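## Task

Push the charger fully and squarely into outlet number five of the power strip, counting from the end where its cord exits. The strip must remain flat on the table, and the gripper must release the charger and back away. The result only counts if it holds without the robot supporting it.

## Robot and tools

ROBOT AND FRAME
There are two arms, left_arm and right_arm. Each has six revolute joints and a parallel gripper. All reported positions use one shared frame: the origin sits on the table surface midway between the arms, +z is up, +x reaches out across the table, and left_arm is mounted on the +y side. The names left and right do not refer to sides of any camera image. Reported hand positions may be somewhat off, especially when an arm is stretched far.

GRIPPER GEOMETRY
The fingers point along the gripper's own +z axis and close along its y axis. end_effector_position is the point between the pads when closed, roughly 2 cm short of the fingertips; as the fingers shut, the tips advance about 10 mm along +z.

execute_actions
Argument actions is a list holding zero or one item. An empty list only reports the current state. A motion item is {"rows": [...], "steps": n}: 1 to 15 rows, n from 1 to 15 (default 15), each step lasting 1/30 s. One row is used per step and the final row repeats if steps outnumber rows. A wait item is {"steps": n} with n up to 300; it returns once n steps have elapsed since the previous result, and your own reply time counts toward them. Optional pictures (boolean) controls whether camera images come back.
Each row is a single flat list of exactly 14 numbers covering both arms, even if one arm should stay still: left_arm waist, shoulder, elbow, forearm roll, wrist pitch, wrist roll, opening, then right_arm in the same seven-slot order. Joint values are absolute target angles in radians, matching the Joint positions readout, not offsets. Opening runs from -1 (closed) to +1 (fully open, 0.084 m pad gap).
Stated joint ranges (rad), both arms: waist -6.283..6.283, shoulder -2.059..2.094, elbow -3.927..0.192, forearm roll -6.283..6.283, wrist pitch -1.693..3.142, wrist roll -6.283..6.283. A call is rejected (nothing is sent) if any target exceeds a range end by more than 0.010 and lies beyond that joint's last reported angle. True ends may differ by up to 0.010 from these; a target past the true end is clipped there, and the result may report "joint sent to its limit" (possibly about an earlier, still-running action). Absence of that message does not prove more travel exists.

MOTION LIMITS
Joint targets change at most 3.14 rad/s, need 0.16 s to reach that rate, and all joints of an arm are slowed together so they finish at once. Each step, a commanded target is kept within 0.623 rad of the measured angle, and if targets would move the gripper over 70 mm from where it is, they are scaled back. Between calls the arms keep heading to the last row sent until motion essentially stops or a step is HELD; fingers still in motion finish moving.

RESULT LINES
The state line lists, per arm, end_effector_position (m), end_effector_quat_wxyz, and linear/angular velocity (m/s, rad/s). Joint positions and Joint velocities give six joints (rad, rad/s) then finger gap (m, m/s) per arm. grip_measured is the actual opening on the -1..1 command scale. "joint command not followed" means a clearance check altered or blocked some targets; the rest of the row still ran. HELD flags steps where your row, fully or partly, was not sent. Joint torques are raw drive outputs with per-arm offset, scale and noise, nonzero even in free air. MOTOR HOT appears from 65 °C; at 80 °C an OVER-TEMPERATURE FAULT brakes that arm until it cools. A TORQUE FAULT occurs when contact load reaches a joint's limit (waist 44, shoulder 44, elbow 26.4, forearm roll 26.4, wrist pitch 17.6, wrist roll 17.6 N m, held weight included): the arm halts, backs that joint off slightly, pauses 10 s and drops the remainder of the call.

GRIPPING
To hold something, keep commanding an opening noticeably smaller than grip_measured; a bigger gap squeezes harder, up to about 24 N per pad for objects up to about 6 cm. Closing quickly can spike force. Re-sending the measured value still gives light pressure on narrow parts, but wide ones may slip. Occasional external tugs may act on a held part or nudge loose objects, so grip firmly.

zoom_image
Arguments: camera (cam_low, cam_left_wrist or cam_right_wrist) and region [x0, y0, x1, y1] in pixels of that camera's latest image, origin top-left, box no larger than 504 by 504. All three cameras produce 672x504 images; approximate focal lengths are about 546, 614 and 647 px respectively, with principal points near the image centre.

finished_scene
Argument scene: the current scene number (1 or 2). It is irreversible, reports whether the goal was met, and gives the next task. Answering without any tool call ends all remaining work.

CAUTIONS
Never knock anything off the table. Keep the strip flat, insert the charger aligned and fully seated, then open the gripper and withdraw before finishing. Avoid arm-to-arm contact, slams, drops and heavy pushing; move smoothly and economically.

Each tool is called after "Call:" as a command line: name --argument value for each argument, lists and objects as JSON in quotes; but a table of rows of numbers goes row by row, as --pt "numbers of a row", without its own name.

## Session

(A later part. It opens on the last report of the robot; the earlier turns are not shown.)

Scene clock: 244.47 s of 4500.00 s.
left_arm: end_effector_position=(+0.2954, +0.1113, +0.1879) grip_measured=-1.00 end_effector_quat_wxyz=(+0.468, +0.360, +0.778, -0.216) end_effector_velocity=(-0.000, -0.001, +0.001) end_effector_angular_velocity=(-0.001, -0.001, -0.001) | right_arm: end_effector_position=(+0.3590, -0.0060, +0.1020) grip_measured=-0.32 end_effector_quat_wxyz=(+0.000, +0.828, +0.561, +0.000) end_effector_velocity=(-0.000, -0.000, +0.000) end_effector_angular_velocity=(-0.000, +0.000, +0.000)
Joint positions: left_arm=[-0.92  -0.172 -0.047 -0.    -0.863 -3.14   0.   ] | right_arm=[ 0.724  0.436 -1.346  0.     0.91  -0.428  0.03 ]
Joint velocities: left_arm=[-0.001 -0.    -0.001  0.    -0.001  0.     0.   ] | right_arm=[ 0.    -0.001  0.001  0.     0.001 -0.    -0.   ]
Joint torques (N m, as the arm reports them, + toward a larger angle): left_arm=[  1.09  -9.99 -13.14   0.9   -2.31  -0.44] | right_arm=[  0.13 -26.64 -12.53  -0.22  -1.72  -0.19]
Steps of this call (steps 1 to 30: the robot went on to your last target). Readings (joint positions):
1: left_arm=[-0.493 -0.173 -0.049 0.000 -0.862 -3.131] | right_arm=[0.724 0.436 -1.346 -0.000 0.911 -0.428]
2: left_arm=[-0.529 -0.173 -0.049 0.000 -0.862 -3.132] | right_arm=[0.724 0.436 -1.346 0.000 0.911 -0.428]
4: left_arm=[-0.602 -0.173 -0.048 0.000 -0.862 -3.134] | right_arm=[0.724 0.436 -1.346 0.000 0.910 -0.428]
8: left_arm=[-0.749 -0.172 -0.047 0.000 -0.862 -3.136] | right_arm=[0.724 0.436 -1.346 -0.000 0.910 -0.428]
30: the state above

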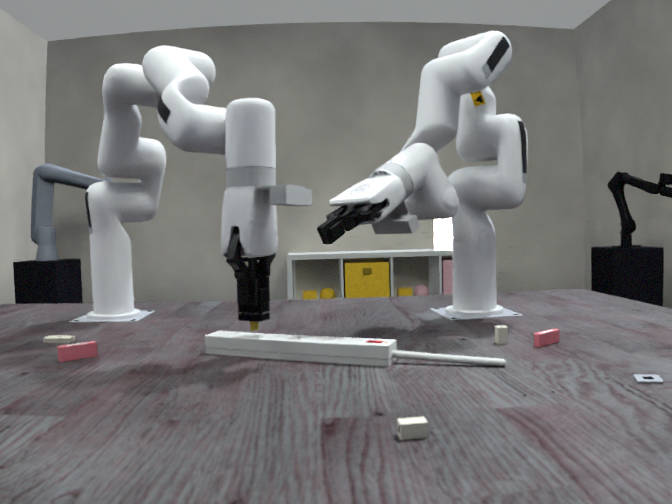

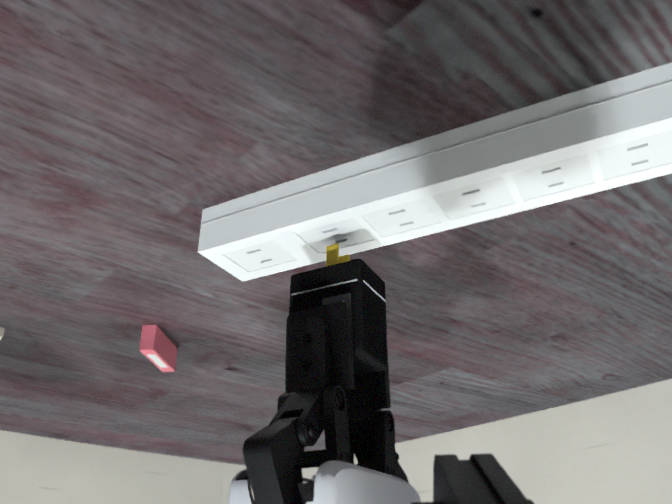

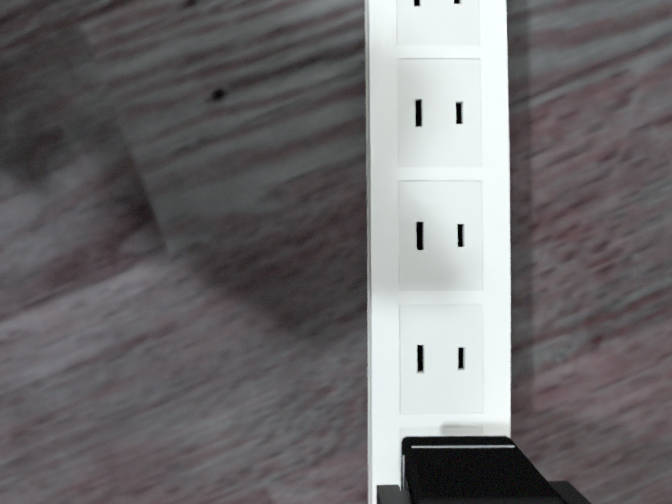

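Call:
execute_actions --actions '[{"rows":[[-0.92,-0.172,-0.0467,0,-0.863,-3.14,-1, 0.7238,0.4383,-1.340,0,0.9017,-0.429,-1],[-0.92,-0.172,-0.0467,0,-0.863,-3.14,-1, 0.7238,0.4383,-1.340,0,0.9017,-0.429,-1],[-0.92,-0.172,-0.0467,0,-0.863,-3.14,-1, 0.7238,0.4383,-1.340,0,0.9017,-0.429,-1],[-0.92,-0.172,-0.0467,0,-0.863,-3.14,-1, 0.7232,0.4410,-1.3341,0,0.8931,-0.431,-1]]}]' --pictures false

Call:
execute_actions --actions '[{"steps":10}]'

Call:
zoom_image --camera "cam_left_wrist" --region '[295, 205, 385, 275]'

Call:
zoom_image --camera "cam_low" --region '[220, 290, 300, 350]'

Scene clock: 269.33 s of 4500.00 s.
left_arm: end_effector_position=(+0.2953, +0.1112, +0.1879) grip_measured=-1.00 end_effector_quat_wxyz=(+0.468, +0.360, +0.778, -0.216) end_effector_velocity=(-0.000, -0.000, +0.000) end_effector_angular_velocity=(+0.000, +0.000, -0.000) | right_arm: end_effector_position=(+0.3586, -0.0073, +0.0958) grip_measured=-0.32 end_effector_quat_wxyz=(-0.000, +0.828, +0.561, +0.000) end_effector_velocity=(-0.000, +0.000, -0.001) end_effector_angular_velocity=(+0.001, -0.001, +0.001)
Joint positions: left_arm=[-0.92  -0.172 -0.047 -0.    -0.863 -3.14   0.   ] | right_arm=[ 0.723  0.441 -1.334 -0.     0.893 -0.431  0.03 ]
Joint velocities: left_arm=[-0.001 -0.001 -0.    -0.     0.001 -0.     0.   ] | right_arm=[ 0.     0.001  0.001  0.    -0.003 -0.001 -0.   ]
Joint torques (N m, as the arm reports them, + toward a larger angle): left_arm=[  0.9  -10.09 -13.22   0.87  -2.21  -0.44] | right_arm=[  0.04 -26.44 -12.46  -0.22  -1.67  -0.19]
Steps of this call (steps 1 to 15: the robot went on to your last target; steps 16 to 90: nothing new was sent; then 21.37 s passed at rest; steps 91 to 105: all 15 steps of this action). Readings (joint positions):
91: left_arm=[-0.920 -0.172 -0.047 0.000 -0.863 -3.140] | right_arm=[0.724 0.436 -1.346 -0.000 0.910 -0.428]
92: left_arm=[-0.920 -0.172 -0.047 -0.000 -0.863 -3.140] | right_arm=[0.724 0.436 -1.345 -0.000 0.909 -0.428]
94: left_arm=[-0.920 -0.172 -0.047 0.000 -0.863 -3.140] | right_arm=[0.724 0.437 -1.342 -0.000 0.905 -0.429]
98: left_arm=[-0.920 -0.172 -0.047 -0.000 -0.863 -3.140] | right_arm=[0.723 0.441 -1.335 0.000 0.896 -0.430]
105: the state above

Scene clock: 269.67 s of 4500.00 s.
left_arm: end_effector_position=(+0.2953, +0.1112, +0.1879) grip_measured=-1.00 end_effector_quat_wxyz=(+0.468, +0.360, +0.778, -0.216) end_effector_velocity=(-0.000, -0.000, +0.000) end_effector_angular_velocity=(-0.001, +0.000, -0.000) | right_arm: end_effector_position=(+0.3585, -0.0074, +0.0956) grip_measured=-0.32 end_effector_quat_wxyz=(+0.000, +0.828, +0.561, +0.000) end_effector_velocity=(-0.001, +0.000, -0.000) end_effector_angular_velocity=(-0.001, +0.001, +0.000)
Joint positions: left_arm=[-0.92  -0.172 -0.047  0.    -0.863 -3.14   0.   ] | right_arm=[ 0.723  0.441 -1.334 -0.     0.893 -0.431  0.03 ]
Joint velocities: left_arm=[-0.    -0.    -0.     0.    -0.001 -0.001  0.   ] | right_arm=[0.001 0.001 0.    0.    0.001 0.001 0.   ]
Joint torques (N m, as the arm reports them, + toward a larger angle): left_arm=[  0.95  -9.99 -13.22   0.96  -2.34  -0.39] | right_arm=[ -0.07 -26.47 -12.6   -0.27  -1.7   -0.18]
Steps of this call (steps 1 to 10: the robot went on to your last target). Readings (joint positions):
1: left_arm=[-0.920 -0.172 -0.047 0.000 -0.863 -3.140] | right_arm=[0.723 0.441 -1.334 -0.000 0.893 -0.431]
2: left_arm=[-0.920 -0.172 -0.047 0.000 -0.863 -3.140] | right_arm=[0.723 0.441 -1.334 -0.000 0.893 -0.431]
4: left_arm=[-0.920 -0.172 -0.047 0.000 -0.863 -3.140] | right_arm=[0.723 0.441 -1.334 -0.000 0.893 -0.431]
8: left_arm=[-0.920 -0.172 -0.047 -0.000 -0.863 -3.140] | right_arm=[0.723 0.441 -1.334 0.000 0.893 -0.431]
10: the state above

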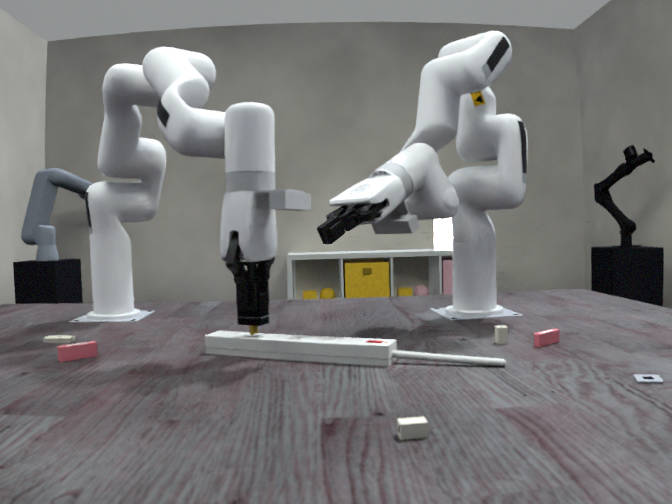

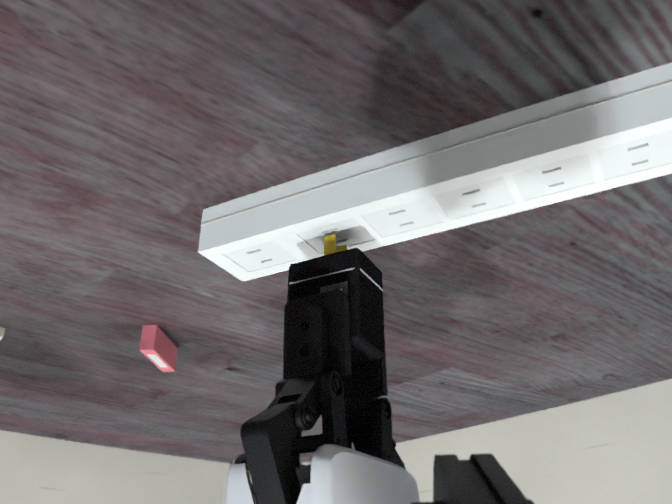

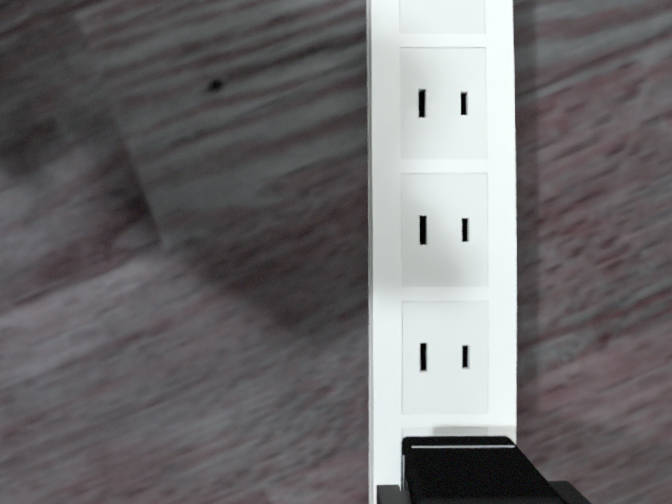

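Region (295, 205, 385, 275) of cam_left_wrist's 672x504 image, scaled by 5.600, with more detail than that image has.

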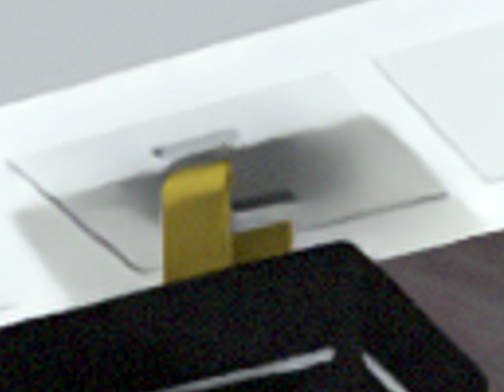

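Region (220, 290, 300, 350) of cam_low's 672x504 image, scaled by 6.300, with more detail than that image has; it fills the top 378 rows of this view, and the rest is white.

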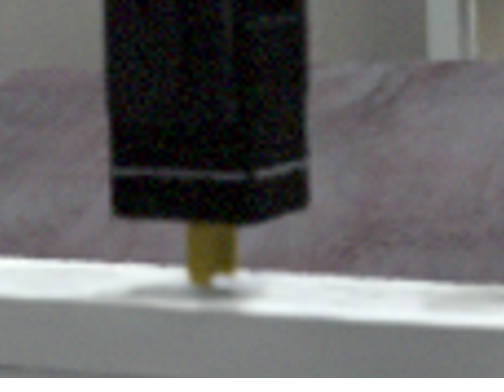

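Call:
execute_actions --actions '[{"rows":[[-0.92,-0.172,-0.0467,0,-0.863,-3.14,-1, 0.7232,0.44256,-1.33333,0,0.89077,-0.431,-1],[-0.92,-0.172,-0.0467,0,-0.863,-3.14,-1, 0.7232,0.44256,-1.33333,0,0.89077,-0.431,-1],[-0.92,-0.172,-0.0467,0,-0.863,-3.14,-1, 0.7232,0.44412,-1.33255,0,0.88843,-0.431,-1],[-0.92,-0.172,-0.0467,0,-0.863,-3.14,-1, 0.7232,0.44412,-1.33255,0,0.88843,-0.431,-1],[-0.92,-0.172,-0.0467,0,-0.863,-3.14,-1, 0.7232,0.44568,-1.33178,0,0.8861,-0.431,-1],[-0.92,-0.172,-0.0467,0,-0.863,-3.14,-1, 0.7232,0.44568,-1.33178,0,0.8861,-0.431,-1],[-0.92,-0.172,-0.0467,0,-0.863,-3.14,-1, 0.7232,0.44724,-1.331,0,0.88376,-0.431,-1],[-0.92,-0.172,-0.0467,0,-0.863,-3.14,-1, 0.7232,0.44724,-1.331,0,0.88376,-0.431,-1],[-0.92,-0.172,-0.0467,0,-0.863,-3.14,-1, 0.7232,0.4488,-1.33023,0,0.88143,-0.431,-1]]}]' --pictures false

Call:
execute_actions --actions '[{"steps":8}]'

Call:
zoom_image --camera "cam_left_wrist" --region '[295, 205, 385, 275]'

Scene clock: 282.23 s of 4500.00 s.
left_arm: end_effector_position=(+0.2953, +0.1112, +0.1879) grip_measured=-1.00 end_effector_quat_wxyz=(+0.468, +0.360, +0.778, -0.216) end_effector_velocity=(+0.000, -0.000, +0.000) end_effector_angular_velocity=(-0.001, +0.000, +0.000) | right_arm: end_effector_position=(+0.3584, -0.0075, +0.0906) grip_measured=-0.32 end_effector_quat_wxyz=(+0.000, +0.828, +0.561, -0.000) end_effector_velocity=(+0.001, +0.001, -0.001) end_effector_angular_velocity=(+0.002, -0.002, +0.000)
Joint positions: left_arm=[-0.92  -0.172 -0.047  0.    -0.863 -3.14   0.   ] | right_arm=[ 0.723  0.449 -1.33   0.     0.882 -0.431  0.03 ]
Joint velocities: left_arm=[-0.    -0.    -0.    -0.     0.    -0.001  0.   ] | right_arm=[ 0.     0.003 -0.001  0.    -0.005 -0.     0.   ]
Joint torques (N m, as the arm reports them, + toward a larger angle): left_arm=[  0.78  -9.78 -13.12   1.04  -2.29  -0.33] | right_arm=[ -0.21 -26.67 -12.51  -0.3   -1.7   -0.17]
Steps of this call (steps 1 to 15: the robot went on to your last target; steps 16 to 90: nothing new was sent; then 9.07 s passed at rest; steps 91 to 105: all 15 steps of this action). Readings (joint positions):
91: left_arm=[-0.920 -0.172 -0.047 0.000 -0.863 -3.140] | right_arm=[0.723 0.441 -1.334 -0.000 0.893 -0.431]
92: left_arm=[-0.920 -0.172 -0.047 0.000 -0.863 -3.140] | right_arm=[0.723 0.441 -1.334 -0.000 0.893 -0.431]
94: left_arm=[-0.920 -0.172 -0.047 0.000 -0.863 -3.140] | right_arm=[0.723 0.442 -1.334 -0.000 0.891 -0.431]
98: left_arm=[-0.920 -0.172 -0.047 0.000 -0.863 -3.140] | right_arm=[0.723 0.445 -1.332 0.000 0.887 -0.431]
105: the state above

Scene clock: 282.50 s of 4500.00 s.
left_arm: end_effector_position=(+0.2953, +0.1112, +0.1879) grip_measured=-1.00 end_effector_quat_wxyz=(+0.468, +0.360, +0.778, -0.216) end_effector_velocity=(+0.000, +0.000, +0.000) end_effector_angular_velocity=(-0.000, -0.001, +0.000) | right_arm: end_effector_position=(+0.3585, -0.0074, +0.0906) grip_measured=-0.32 end_effector_quat_wxyz=(-0.000, +0.828, +0.561, +0.000) end_effector_velocity=(-0.000, -0.000, -0.000) end_effector_angular_velocity=(-0.000, +0.000, -0.000)
Joint positions: left_arm=[-0.92  -0.172 -0.047  0.    -0.863 -3.14   0.   ] | right_arm=[ 0.723  0.449 -1.33  -0.     0.881 -0.431  0.03 ]
Joint velocities: left_arm=[ 0.001 -0.    -0.     0.    -0.001  0.     0.   ] | right_arm=[ 0.     0.     0.    -0.    -0.001  0.    -0.   ]
Joint torques (N m, as the arm reports them, + toward a larger angle): left_arm=[  1.    -9.94 -13.05   1.12  -2.18  -0.29] | right_arm=[ -0.1  -26.49 -12.4   -0.3   -1.73  -0.18]
Steps of this call (steps 1 to 8: the robot went on to your last target). Readings (joint positions):
1: left_arm=[-0.920 -0.172 -0.047 -0.000 -0.863 -3.140] | right_arm=[0.723 0.449 -1.330 0.000 0.882 -0.431]
2: left_arm=[-0.920 -0.172 -0.047 -0.000 -0.863 -3.140] | right_arm=[0.723 0.449 -1.330 -0.000 0.882 -0.431]
4: left_arm=[-0.920 -0.172 -0.047 -0.000 -0.863 -3.140] | right_arm=[0.723 0.449 -1.330 -0.000 0.881 -0.431]
8: the state above

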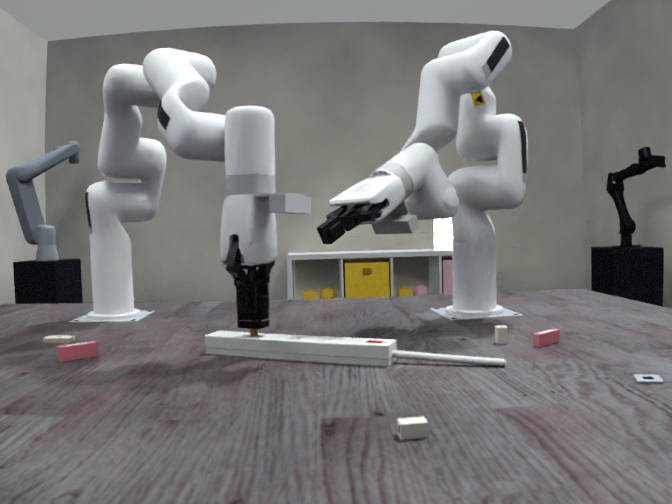

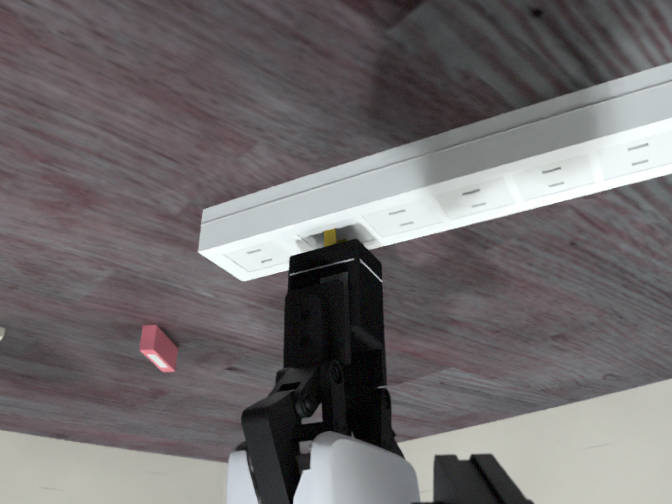

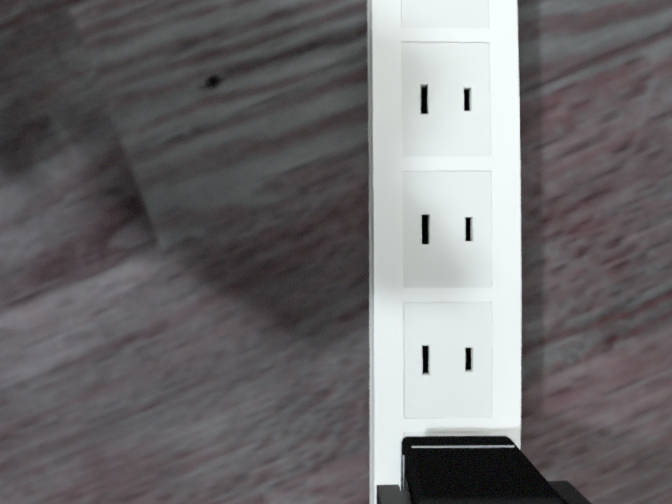

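Region (295, 205, 385, 275) of cam_left_wrist's 672x504 image, scaled by 5.600, with more detail than that image has.

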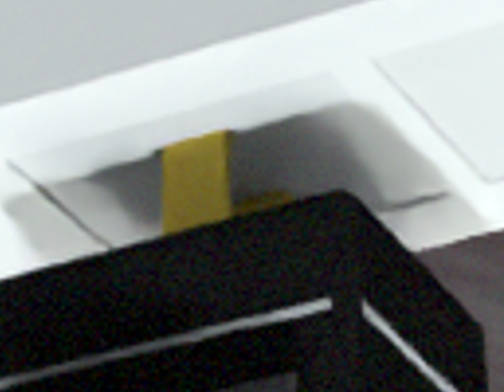

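Call:
execute_actions --actions '[{"rows":[[-0.92,-0.172,-0.0467,0,-0.863,-3.14,-1, 0.7232,0.4504,-1.3295,0,0.8791,-0.431,-1],[-0.92,-0.172,-0.0467,0,-0.863,-3.14,-1, 0.7232,0.452,-1.3288,0,0.8768,-0.431,-1],[-0.92,-0.172,-0.0467,0,-0.863,-3.14,-1, 0.7232,0.4536,-1.3281,0,0.8745,-0.431,-1],[-0.92,-0.172,-0.0467,0,-0.863,-3.14,-1, 0.7232,0.4552,-1.3274,0,0.8722,-0.431,-1],[-0.92,-0.172,-0.0467,0,-0.863,-3.14,-1, 0.7232,0.4568,-1.3267,0,0.8699,-0.431,-1],[-0.92,-0.172,-0.0467,0,-0.863,-3.14,-1, 0.7232,0.4584,-1.326,0,0.8676,-0.431,-1],[-0.92,-0.172,-0.0467,0,-0.863,-3.14,-1, 0.7232,0.46,-1.3253,0,0.8653,-0.431,-1],[-0.92,-0.172,-0.0467,0,-0.863,-3.14,-1, 0.7232,0.4617,-1.3246,0,0.8629,-0.431,-1],[-0.92,-0.172,-0.0467,0,-0.863,-3.14,-1, 0.7232,0.4633,-1.3239,0,0.8606,-0.431,-1],[-0.92,-0.172,-0.0467,0,-0.863,-3.14,-1, 0.7232,0.465,-1.3233,0,0.8583,-0.431,-1],[-0.92,-0.172,-0.0467,0,-0.863,-3.14,-1, 0.7232,0.4666,-1.3226,0,0.856,-0.431,-1],[-0.92,-0.172,-0.0467,0,-0.863,-3.14,-1, 0.7232,0.4683,-1.322,0,0.8537,-0.431,-1],[-0.92,-0.172,-0.0467,0,-0.863,-3.14,-1, 0.7232,0.4699,-1.3214,0,0.8515,-0.431,-1]]}]' --pictures false

Call:
execute_actions --actions '[{"steps":15}]'

Call:
zoom_image --camera "cam_low" --region '[220, 290, 300, 350]'

Scene clock: 299.37 s of 4500.00 s.
left_arm: end_effector_position=(+0.2953, +0.1112, +0.1879) grip_measured=-1.00 end_effector_quat_wxyz=(+0.468, +0.360, +0.778, -0.216) end_effector_velocity=(+0.000, +0.000, +0.000) end_effector_angular_velocity=(-0.001, -0.000, +0.001) | right_arm: end_effector_position=(+0.3599, -0.0063, +0.0818) grip_measured=-0.33 end_effector_quat_wxyz=(-0.000, +0.828, +0.561, +0.003) end_effector_velocity=(+0.012, +0.001, -0.007) end_effector_angular_velocity=(+0.019, -0.025, -0.009)
Joint positions: left_arm=[-0.92  -0.172 -0.047  0.    -0.863 -3.14   0.   ] | right_arm=[ 0.723  0.465 -1.325 -0.     0.855 -0.431  0.03 ]
Joint velocities: left_arm=[ 0.001 -0.001 -0.    -0.    -0.001 -0.     0.   ] | right_arm=[-0.012  0.022 -0.003 -0.004 -0.05   0.    -0.003]
Joint torques (N m, as the arm reports them, + toward a larger angle): left_arm=[  1.06  -9.7  -12.96   0.94  -2.27  -0.39] | right_arm=[  0.98 -20.13  -9.15  -0.14  -1.42  -0.16]
Steps of this call (steps 1 to 15: the robot went on to your last target; steps 16 to 90: nothing new was sent; then 13.37 s passed at rest; steps 91 to 105: all 15 steps of this action). Readings (joint positions):
91: left_arm=[-0.920 -0.172 -0.047 0.000 -0.863 -3.140] | right_arm=[0.723 0.449 -1.330 -0.000 0.881 -0.431]
92: left_arm=[-0.920 -0.172 -0.047 -0.000 -0.863 -3.140] | right_arm=[0.723 0.449 -1.330 -0.000 0.881 -0.431]
94: left_arm=[-0.920 -0.172 -0.047 0.000 -0.863 -3.140] | right_arm=[0.723 0.451 -1.330 -0.000 0.878 -0.431]
98: left_arm=[-0.920 -0.172 -0.047 0.000 -0.863 -3.140] | right_arm=[0.723 0.457 -1.327 0.000 0.870 -0.431]
105: the state above

Scene clock: 299.87 s of 4500.00 s.
left_arm: end_effector_position=(+0.2953, +0.1112, +0.1879) grip_measured=-1.00 end_effector_quat_wxyz=(+0.468, +0.360, +0.778, -0.216) end_effector_velocity=(-0.000, -0.000, +0.000) end_effector_angular_velocity=(+0.000, -0.001, -0.002) | right_arm: end_effector_position=(+0.3583, -0.0072, +0.0774) grip_measured=-0.33 end_effector_quat_wxyz=(-0.000, +0.828, +0.561, +0.000) end_effector_velocity=(-0.003, -0.004, -0.005) end_effector_angular_velocity=(-0.010, +0.011, -0.001)
Joint positions: left_arm=[-0.92  -0.172 -0.047  0.    -0.863 -3.14   0.   ] | right_arm=[ 0.724  0.47  -1.321  0.     0.851 -0.431  0.03 ]
Joint velocities: left_arm=[-0.001 -0.001 -0.     0.001 -0.     0.001  0.   ] | right_arm=[-0.001  0.004  0.006 -0.     0.005 -0.    -0.   ]
Joint torques (N m, as the arm reports them, + toward a larger angle): left_arm=[  0.98  -9.99 -12.98   0.99  -2.36  -0.43] | right_arm=[  0.15 -20.45  -8.11  -0.3   -0.53  -0.3 ]
Steps of this call (steps 1 to 15: the robot went on to your last target). Readings (joint positions):
1: left_arm=[-0.920 -0.172 -0.047 -0.000 -0.863 -3.140] | right_arm=[0.723 0.465 -1.325 -0.000 0.854 -0.431]
2: left_arm=[-0.920 -0.172 -0.047 -0.000 -0.863 -3.140] | right_arm=[0.723 0.466 -1.325 -0.000 0.853 -0.431]
4: left_arm=[-0.920 -0.172 -0.047 0.000 -0.863 -3.140] | right_arm=[0.723 0.466 -1.325 -0.000 0.852 -0.431]
8: left_arm=[-0.920 -0.172 -0.047 -0.000 -0.863 -3.140] | right_arm=[0.723 0.469 -1.324 -0.000 0.849 -0.431]
15: the state above
All arms were judged still, so your last target was given up. Only a new action makes them travel on or press farther. Fingers that are still opening or closing keep moving.

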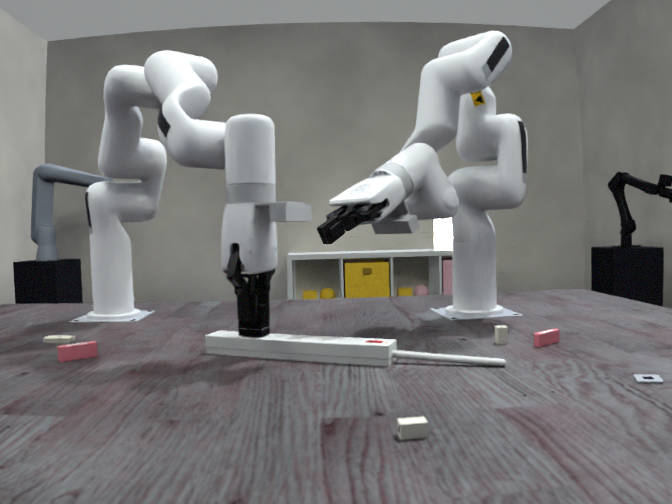

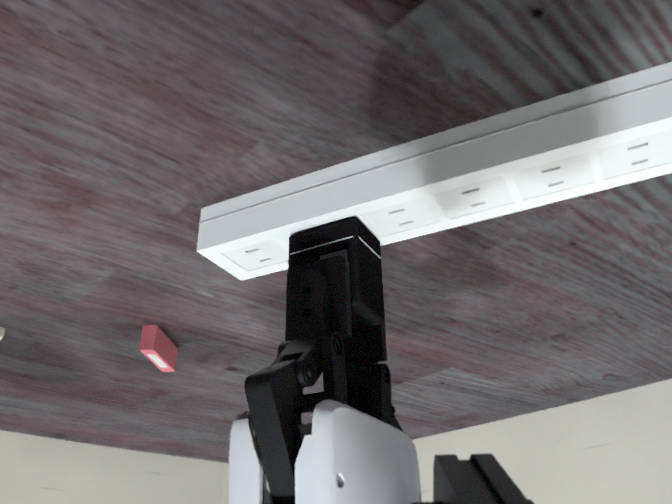

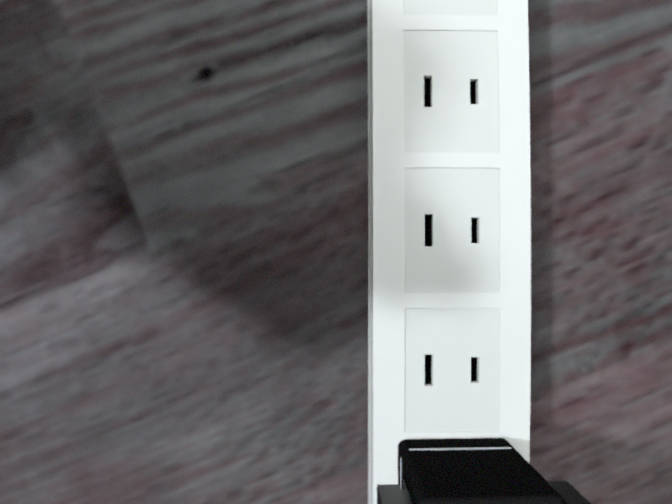

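Region (220, 290, 300, 350) of cam_low's 672x504 image, scaled by 6.300, with more detail than that image has; it fills the top 378 rows of this view, and the rest is white.

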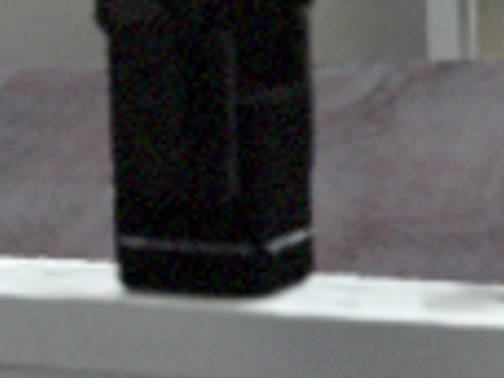

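Push 3 mm more and watch the torque.

Call:
execute_actions --actions '[{"rows":[[-0.92,-0.172,-0.0467,0,-0.863,-3.14,-1, 0.7232,0.4708,-1.3211,0,0.8503,-0.431,-1],[-0.92,-0.172,-0.0467,0,-0.863,-3.14,-1, 0.7232,0.4716,-1.3208,0,0.8492,-0.431,-1],[-0.92,-0.172,-0.0467,0,-0.863,-3.14,-1, 0.7232,0.4724,-1.3205,0,0.8481,-0.431,-1],[-0.92,-0.172,-0.0467,0,-0.863,-3.14,-1, 0.7232,0.4733,-1.3202,0,0.8469,-0.431,-1],[-0.92,-0.172,-0.0467,0,-0.863,-3.14,-1, 0.7232,0.4741,-1.3199,0,0.8458,-0.431,-1],[-0.92,-0.172,-0.0467,0,-0.863,-3.14,-1, 0.7232,0.4749,-1.3196,0,0.8447,-0.431,-1]]}]' --pictures false

Call:
execute_actions --actions '[{"steps":12}]'

Call:
zoom_image --camera "cam_low" --region '[220, 290, 300, 350]'

Scene clock: 309.60 s of 4500.00 s.
left_arm: end_effector_position=(+0.2953, +0.1112, +0.1879) grip_measured=-1.00 end_effector_quat_wxyz=(+0.468, +0.360, +0.778, -0.216) end_effector_velocity=(+0.000, +0.000, +0.000) end_effector_angular_velocity=(-0.001, -0.001, +0.000) | right_arm: end_effector_position=(+0.3593, -0.0070, +0.0762) grip_measured=-0.33 end_effector_quat_wxyz=(-0.000, +0.828, +0.561, +0.001) end_effector_velocity=(+0.000, -0.000, -0.001) end_effector_angular_velocity=(+0.001, -0.000, -0.002)
Joint positions: left_arm=[-0.92  -0.172 -0.047 -0.    -0.863 -3.14   0.   ] | right_arm=[ 0.723  0.473 -1.321 -0.     0.845 -0.431  0.03 ]
Joint velocities: left_arm=[ 0.001 -0.    -0.     0.    -0.001 -0.     0.   ] | right_arm=[-0.001  0.001  0.001  0.001 -0.003  0.001 -0.   ]
Joint torques (N m, as the arm reports them, + toward a larger angle): left_arm=[  1.06  -9.69 -13.39   0.9   -2.16  -0.27] | right_arm=[  0.   -15.37  -7.33  -0.18  -1.8   -0.14]
Steps of this call (steps 1 to 90: nothing new was sent; then 6.23 s passed at rest; steps 91 to 105: all 15 steps of this action). Readings (joint positions):
91: left_arm=[-0.920 -0.172 -0.047 0.000 -0.863 -3.140] | right_arm=[0.723 0.470 -1.321 -0.000 0.852 -0.431]
92: left_arm=[-0.920 -0.172 -0.047 0.000 -0.863 -3.140] | right_arm=[0.723 0.470 -1.321 -0.000 0.851 -0.431]
94: left_arm=[-0.920 -0.172 -0.047 0.000 -0.863 -3.140] | right_arm=[0.723 0.470 -1.321 0.000 0.851 -0.431]
98: left_arm=[-0.920 -0.172 -0.047 -0.000 -0.863 -3.140] | right_arm=[0.723 0.472 -1.321 -0.000 0.847 -0.431]
105: the state above

Scene clock: 310.00 s of 4500.00 s.
left_arm: end_effector_position=(+0.2953, +0.1112, +0.1879) grip_measured=-1.00 end_effector_quat_wxyz=(+0.468, +0.360, +0.778, -0.216) end_effector_velocity=(-0.000, -0.000, -0.000) end_effector_angular_velocity=(+0.000, +0.000, -0.001) | right_arm: end_effector_position=(+0.3592, -0.0071, +0.0758) grip_measured=-0.33 end_effector_quat_wxyz=(-0.000, +0.828, +0.561, +0.001) end_effector_velocity=(-0.000, -0.001, -0.001) end_effector_angular_velocity=(-0.002, +0.002, -0.001)
Joint positions: left_arm=[-0.92  -0.172 -0.047  0.    -0.863 -3.14   0.   ] | right_arm=[ 0.723  0.474 -1.321 -0.     0.845 -0.431  0.03 ]
Joint velocities: left_arm=[-0.001 -0.    -0.     0.     0.001 -0.     0.   ] | right_arm=[-0.     0.     0.    -0.     0.002  0.     0.   ]
Joint torques (N m, as the arm reports them, + toward a larger angle): left_arm=[  0.84 -10.01 -13.13   0.93  -2.38  -0.35] | right_arm=[  1.18 -11.6   -5.78   0.04  -1.79  -0.08]
Steps of this call (steps 1 to 12: the robot went on to your last target). Readings (joint positions):
1: left_arm=[-0.920 -0.172 -0.047 0.000 -0.863 -3.140] | right_arm=[0.723 0.473 -1.321 -0.000 0.845 -0.431]
2: left_arm=[-0.920 -0.172 -0.047 -0.000 -0.863 -3.140] | right_arm=[0.723 0.473 -1.321 -0.000 0.845 -0.431]
4: left_arm=[-0.920 -0.172 -0.047 0.000 -0.863 -3.140] | right_arm=[0.723 0.473 -1.321 -0.000 0.845 -0.431]
8: left_arm=[-0.920 -0.172 -0.047 -0.000 -0.863 -3.140] | right_arm=[0.723 0.473 -1.321 -0.000 0.845 -0.431]
12: the state above

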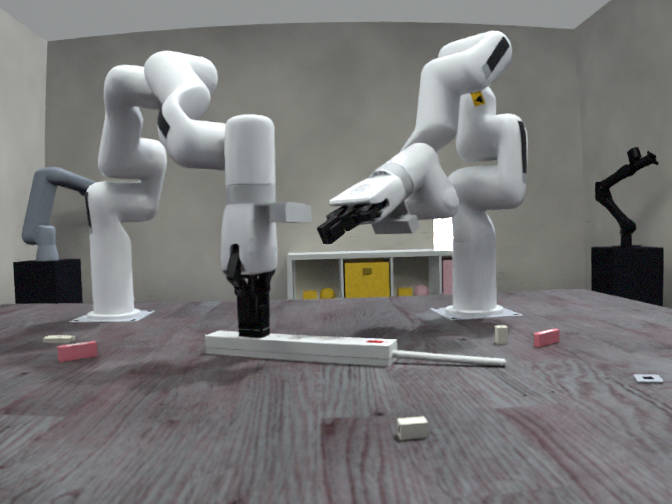

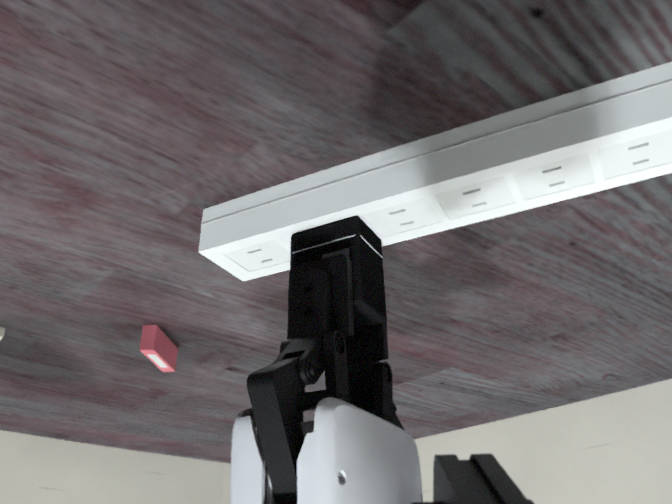

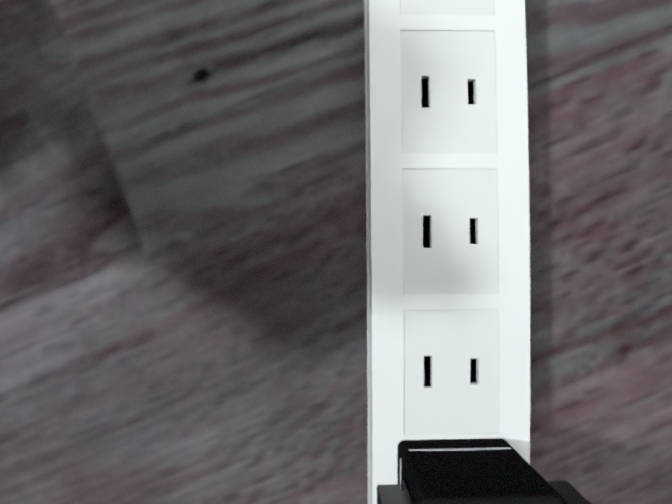

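Region (220, 290, 300, 350) of cam_low's 672x504 image, scaled by 6.300, with more detail than that image has; it fills the top 378 rows of this view, and the rest is white.

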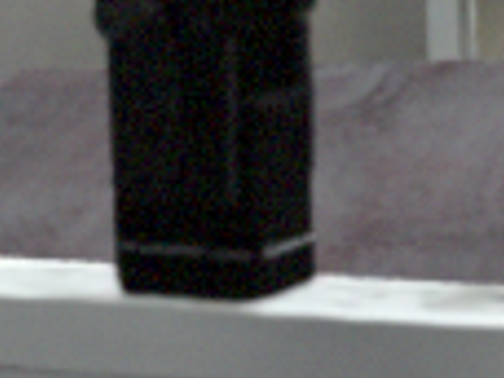

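Seated. Release and retreat.

Call:
execute_actions --actions '[{"rows":[[-0.92,-0.172,-0.0467,0,-0.863,-3.14,-1, 0.7232,0.4716,-1.3208,0,0.8492,-0.431,-1],[-0.92,-0.172,-0.0467,0,-0.863,-3.14,-1, 0.7232,0.4716,-1.3208,0,0.8492,-0.431,-1],[-0.92,-0.172,-0.0467,0,-0.863,-3.14,-1, 0.7232,0.4716,-1.3208,0,0.8492,-0.431,-1],[-0.92,-0.172,-0.0467,0,-0.863,-3.14,-1, 0.7232,0.4716,-1.3208,0,0.8492,-0.431,-0.3],[-0.92,-0.172,-0.0467,0,-0.863,-3.14,-1, 0.7232,0.4699,-1.3214,0,0.8515,-0.431,0.35]],"steps":12}]' --pictures false

Call:
execute_actions --actions '[{"rows":[[-0.92,-0.172,-0.0467,0,-0.863,-3.14,-1, 0.7243,0.4356,-1.3461,0,0.9105,-0.428,0.35],[-0.92,-0.172,-0.0467,0,-0.863,-3.14,-1, 0.7243,0.4356,-1.3461,0,0.9105,-0.428,0.35],[-0.92,-0.172,-0.0467,0,-0.863,-3.14,-1, 0.7243,0.4356,-1.3461,0,0.9105,-0.428,0.35],[-0.92,-0.172,-0.0467,0,-0.863,-3.14,-1, 0.7243,0.3519,-1.4289,0,1.077,-0.428,0.35]]}]'

Call:
execute_actions --actions '[{"rows":[[-0.1,-0.172,-0.0467,0,-0.863,-3.14,-1, 0.5,-0.2,-1.0,0,1.2,-0.428,0.35]]}]' --pictures false

Call:
execute_actions --actions '[{"steps":20}]'

Call:
zoom_image --camera "cam_low" --region '[200, 280, 320, 370]'

Scene clock: 323.63 s of 4500.00 s.
left_arm: end_effector_position=(+0.2953, +0.1112, +0.1879) grip_measured=-1.00 end_effector_quat_wxyz=(+0.468, +0.360, +0.778, -0.216) end_effector_velocity=(+0.000, +0.000, -0.000) end_effector_angular_velocity=(+0.001, +0.001, +0.001) | right_arm: end_effector_position=(+0.3553, -0.0094, +0.0725) grip_measured=+0.34 end_effector_quat_wxyz=(+0.001, +0.827, +0.562, -0.006) end_effector_velocity=(+0.035, +0.027, +0.055) end_effector_angular_velocity=(+0.093, -0.101, -0.006)
Joint positions: left_arm=[-0.92  -0.172 -0.047 -0.    -0.863 -3.14   0.   ] | right_arm=[ 0.724  0.475 -1.316  0.001  0.853 -0.431  0.059]
Joint velocities: left_arm=[ 0.    -0.    -0.    -0.001  0.002 -0.     0.   ] | right_arm=[-0.008 -0.049 -0.07  -0.004 -0.019  0.     0.   ]
Joint torques (N m, as the arm reports them, + toward a larger angle): left_arm=[  0.98  -9.86 -13.2    1.03  -2.37  -0.39] | right_arm=[ -0.04 -24.67 -11.35  -0.22  -1.7   -0.2 ]
Steps of this call (steps 1 to 15: the robot went on to your last target; steps 16 to 90: nothing new was sent; then 10.23 s passed at rest; steps 91 to 102: all 12 steps of this action). Readings (joint positions):
91: left_arm=[-0.920 -0.172 -0.047 0.000 -0.863 -3.140] | right_arm=[0.723 0.474 -1.320 -0.000 0.845 -0.431]
92: left_arm=[-0.920 -0.172 -0.047 -0.000 -0.863 -3.140] | right_arm=[0.723 0.474 -1.320 -0.000 0.845 -0.431]
94: left_arm=[-0.920 -0.172 -0.047 0.000 -0.863 -3.140] | right_arm=[0.723 0.474 -1.320 -0.000 0.846 -0.431]
98: left_arm=[-0.920 -0.172 -0.047 0.000 -0.863 -3.140] | right_arm=[0.725 0.480 -1.308 0.001 0.854 -0.431]
102: the state above

Scene clock: 324.13 s of 4500.00 s.
left_arm: end_effector_position=(+0.2953, +0.1112, +0.1879) grip_measured=-1.00 end_effector_quat_wxyz=(+0.468, +0.360, +0.778, -0.216) end_effector_velocity=(-0.000, -0.000, -0.000) end_effector_angular_velocity=(-0.000, +0.001, -0.000) | right_arm: end_effector_position=(+0.3589, -0.0061, +0.1680) grip_measured=+0.34 end_effector_quat_wxyz=(+0.000, +0.828, +0.561, -0.000) end_effector_velocity=(-0.024, -0.023, -0.035) end_effector_angular_velocity=(-0.090, +0.095, -0.001)
Joint positions: left_arm=[-0.92  -0.172 -0.047 -0.    -0.863 -3.14   0.   ] | right_arm=[ 0.724  0.354 -1.426  0.     1.073 -0.428  0.059]
Joint velocities: left_arm=[-0.     0.    -0.     0.     0.    -0.001  0.   ] | right_arm=[-0.001  0.025  0.04   0.     0.066  0.    -0.   ]
Joint torques (N m, as the arm reports them, + toward a larger angle): left_arm=[  1.15  -9.85 -13.33   0.89  -2.28  -0.45] | right_arm=[  0.14 -26.46 -13.79  -0.24  -1.8   -0.15]
Steps of this call (steps 1 to 15: all 15 steps of this action). Readings (joint positions):
1: left_arm=[-0.920 -0.172 -0.047 0.000 -0.863 -3.140] | right_arm=[0.724 0.473 -1.318 0.000 0.853 -0.431]
2: left_arm=[-0.920 -0.172 -0.047 -0.000 -0.863 -3.140] | right_arm=[0.724 0.471 -1.320 0.000 0.858 -0.431]
4: left_arm=[-0.920 -0.172 -0.047 -0.000 -0.863 -3.140] | right_arm=[0.724 0.456 -1.330 0.000 0.884 -0.429]
8: left_arm=[-0.920 -0.172 -0.047 0.000 -0.863 -3.140] | right_arm=[0.724 0.398 -1.384 0.000 0.992 -0.428]
15: the state above

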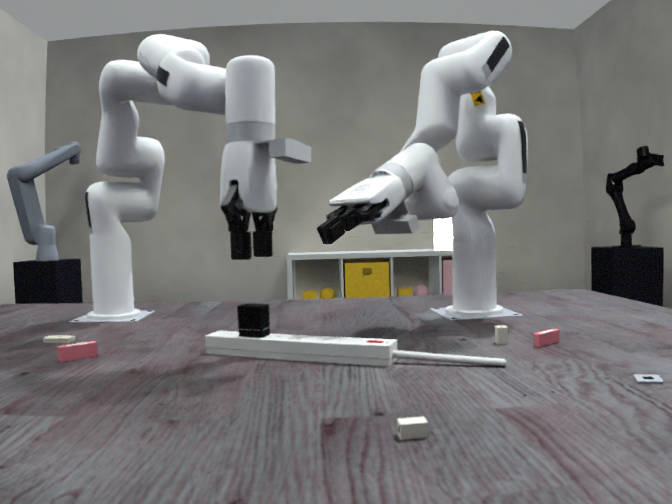

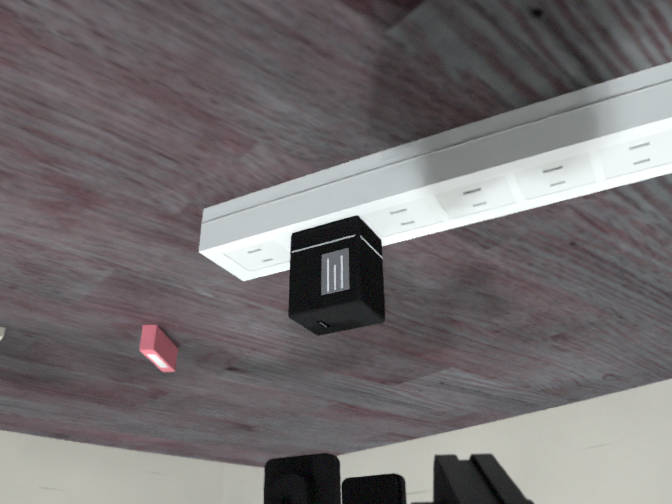

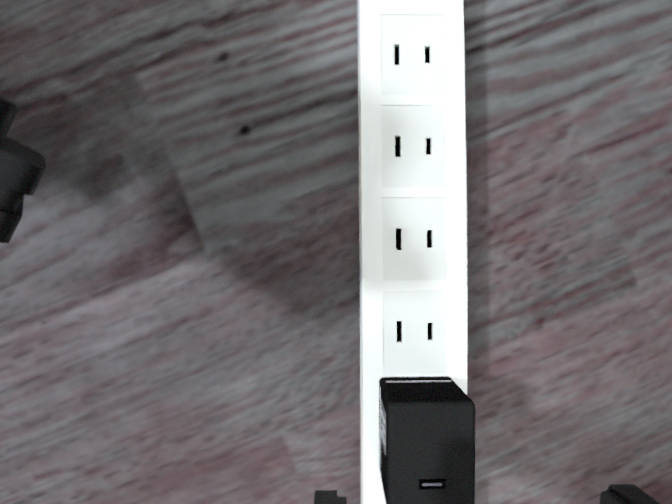

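Scene clock: 324.63 s of 4500.00 s.
left_arm: end_effector_position=(+0.4066, +0.2615, +0.1880) grip_measured=-1.00 end_effector_quat_wxyz=(+0.504, +0.174, +0.839, -0.104) end_effector_velocity=(+0.179, +0.414, -0.001) end_effector_angular_velocity=(+0.001, +0.001, +1.094) | right_arm: end_effector_position=(+0.3249, -0.1541, +0.2457) grip_measured=+0.34 end_effector_quat_wxyz=(+0.000, +0.877, +0.480, +0.000) end_effector_velocity=(-0.134, -0.313, +0.117) end_effector_angular_velocity=(+0.015, -0.026, -0.428)
Joint positions: left_arm=[-0.462 -0.172 -0.047 -0.    -0.863 -3.14   0.   ] | right_arm=[ 0.535 -0.113 -1.068 -0.     1.18  -0.428  0.059]
Joint velocities: left_arm=[1.095 0.    0.001 0.001 0.001 0.    0.   ] | right_arm=[-0.428 -1.058  0.792 -0.001  0.236  0.     0.   ]
Joint torques (N m, as the arm reports them, + toward a larger angle): left_arm=[  1.04  -9.99 -12.88   0.95  -2.24  -0.37] | right_arm=[  2.87 -10.67 -13.63  -0.13  -1.73  -0.15]
Steps of this call (steps 1 to 15: all 15 steps of this action). Readings (joint positions):
1: left_arm=[-0.920 -0.172 -0.047 0.000 -0.863 -3.140] | right_arm=[0.724 0.354 -1.425 0.000 1.075 -0.428]
2: left_arm=[-0.916 -0.172 -0.047 0.000 -0.863 -3.140] | right_arm=[0.723 0.351 -1.421 0.000 1.076 -0.428]
4: left_arm=[-0.873 -0.172 -0.047 0.001 -0.863 -3.140] | right_arm=[0.708 0.309 -1.384 0.000 1.087 -0.428]
8: left_arm=[-0.718 -0.172 -0.047 -0.000 -0.863 -3.140] | right_arm=[0.642 0.153 -1.272 -0.000 1.120 -0.428]
15: the state above

Scene clock: 325.30 s of 4500.00 s.
left_arm: end_effector_position=(+0.4398, +0.4053, +0.1878) grip_measured=-1.00 end_effector_quat_wxyz=(+0.515, +0.021, +0.857, -0.012) end_effector_velocity=(+0.000, +0.004, +0.000) end_effector_angular_velocity=(-0.000, +0.000, +0.010) | right_arm: end_effector_position=(+0.3121, -0.1796, +0.2530) grip_measured=+0.34 end_effector_quat_wxyz=(+0.000, +0.886, +0.464, -0.000) end_effector_velocity=(+0.000, -0.000, +0.001) end_effector_angular_velocity=(+0.001, -0.002, -0.002)
Joint positions: left_arm=[-0.101 -0.172 -0.047  0.    -0.863 -3.14   0.   ] | right_arm=[ 0.5   -0.2   -1.     0.     1.2   -0.428  0.059]
Joint velocities: left_arm=[ 0.009  0.    -0.001 -0.002  0.001  0.     0.   ] | right_arm=[-0.001 -0.002  0.001  0.    -0.001  0.     0.   ]
Joint torques (N m, as the arm reports them, + toward a larger angle): left_arm=[  0.89  -9.73 -13.22   0.88  -2.25  -0.45] | right_arm=[ -0.05 -15.13 -13.23  -0.13  -1.66  -0.2 ]
Steps of this call (steps 1 to 20: the robot went on to your last target). Readings (joint positions):
1: left_arm=[-0.426 -0.172 -0.047 -0.000 -0.863 -3.140] | right_arm=[0.522 -0.144 -1.045 -0.000 1.187 -0.428]
2: left_arm=[-0.389 -0.172 -0.047 -0.000 -0.863 -3.140] | right_arm=[0.513 -0.166 -1.029 -0.000 1.192 -0.428]
4: left_arm=[-0.316 -0.172 -0.047 -0.000 -0.863 -3.140] | right_arm=[0.505 -0.186 -1.012 -0.000 1.197 -0.428]
8: left_arm=[-0.173 -0.172 -0.047 -0.000 -0.863 -3.140] | right_arm=[0.502 -0.196 -1.002 0.000 1.199 -0.428]
20: the state above

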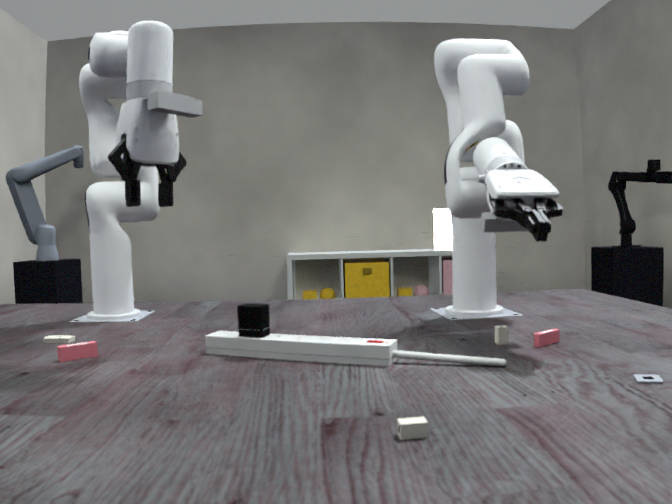

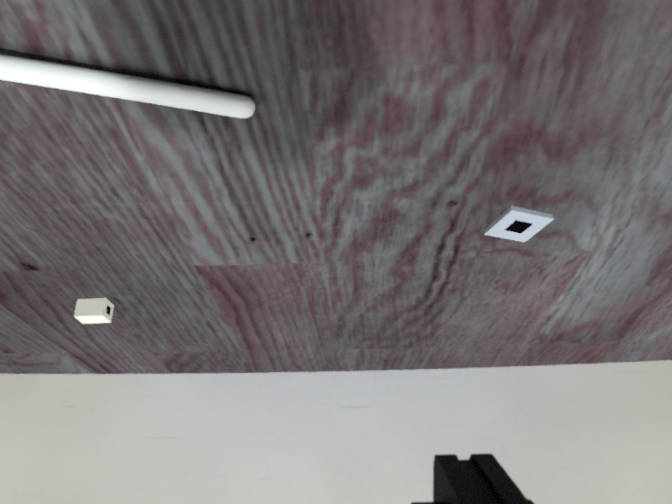

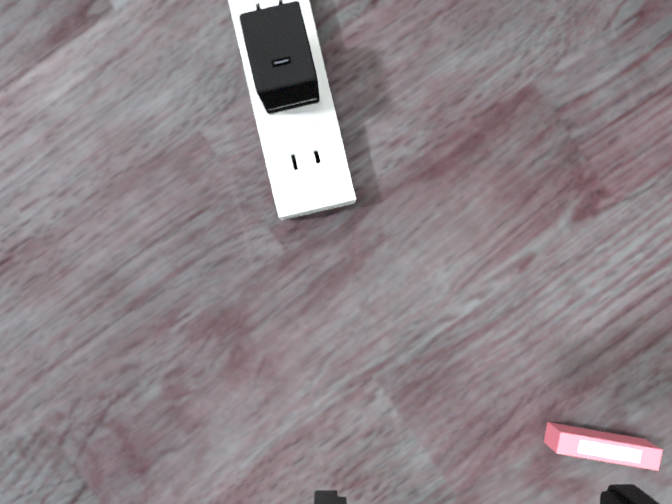

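Region (200, 280, 320, 370) of cam_low's 672x504 image, scaled by 4.200, with more detail than that image has; it fills the top 378 rows of this view, and the rest is white.

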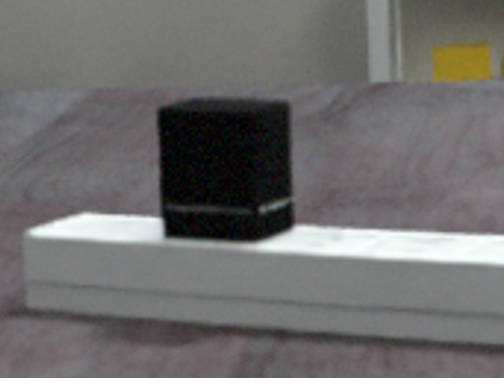

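Call:
finished_scene --scene 1

The scene is finished: the task was done.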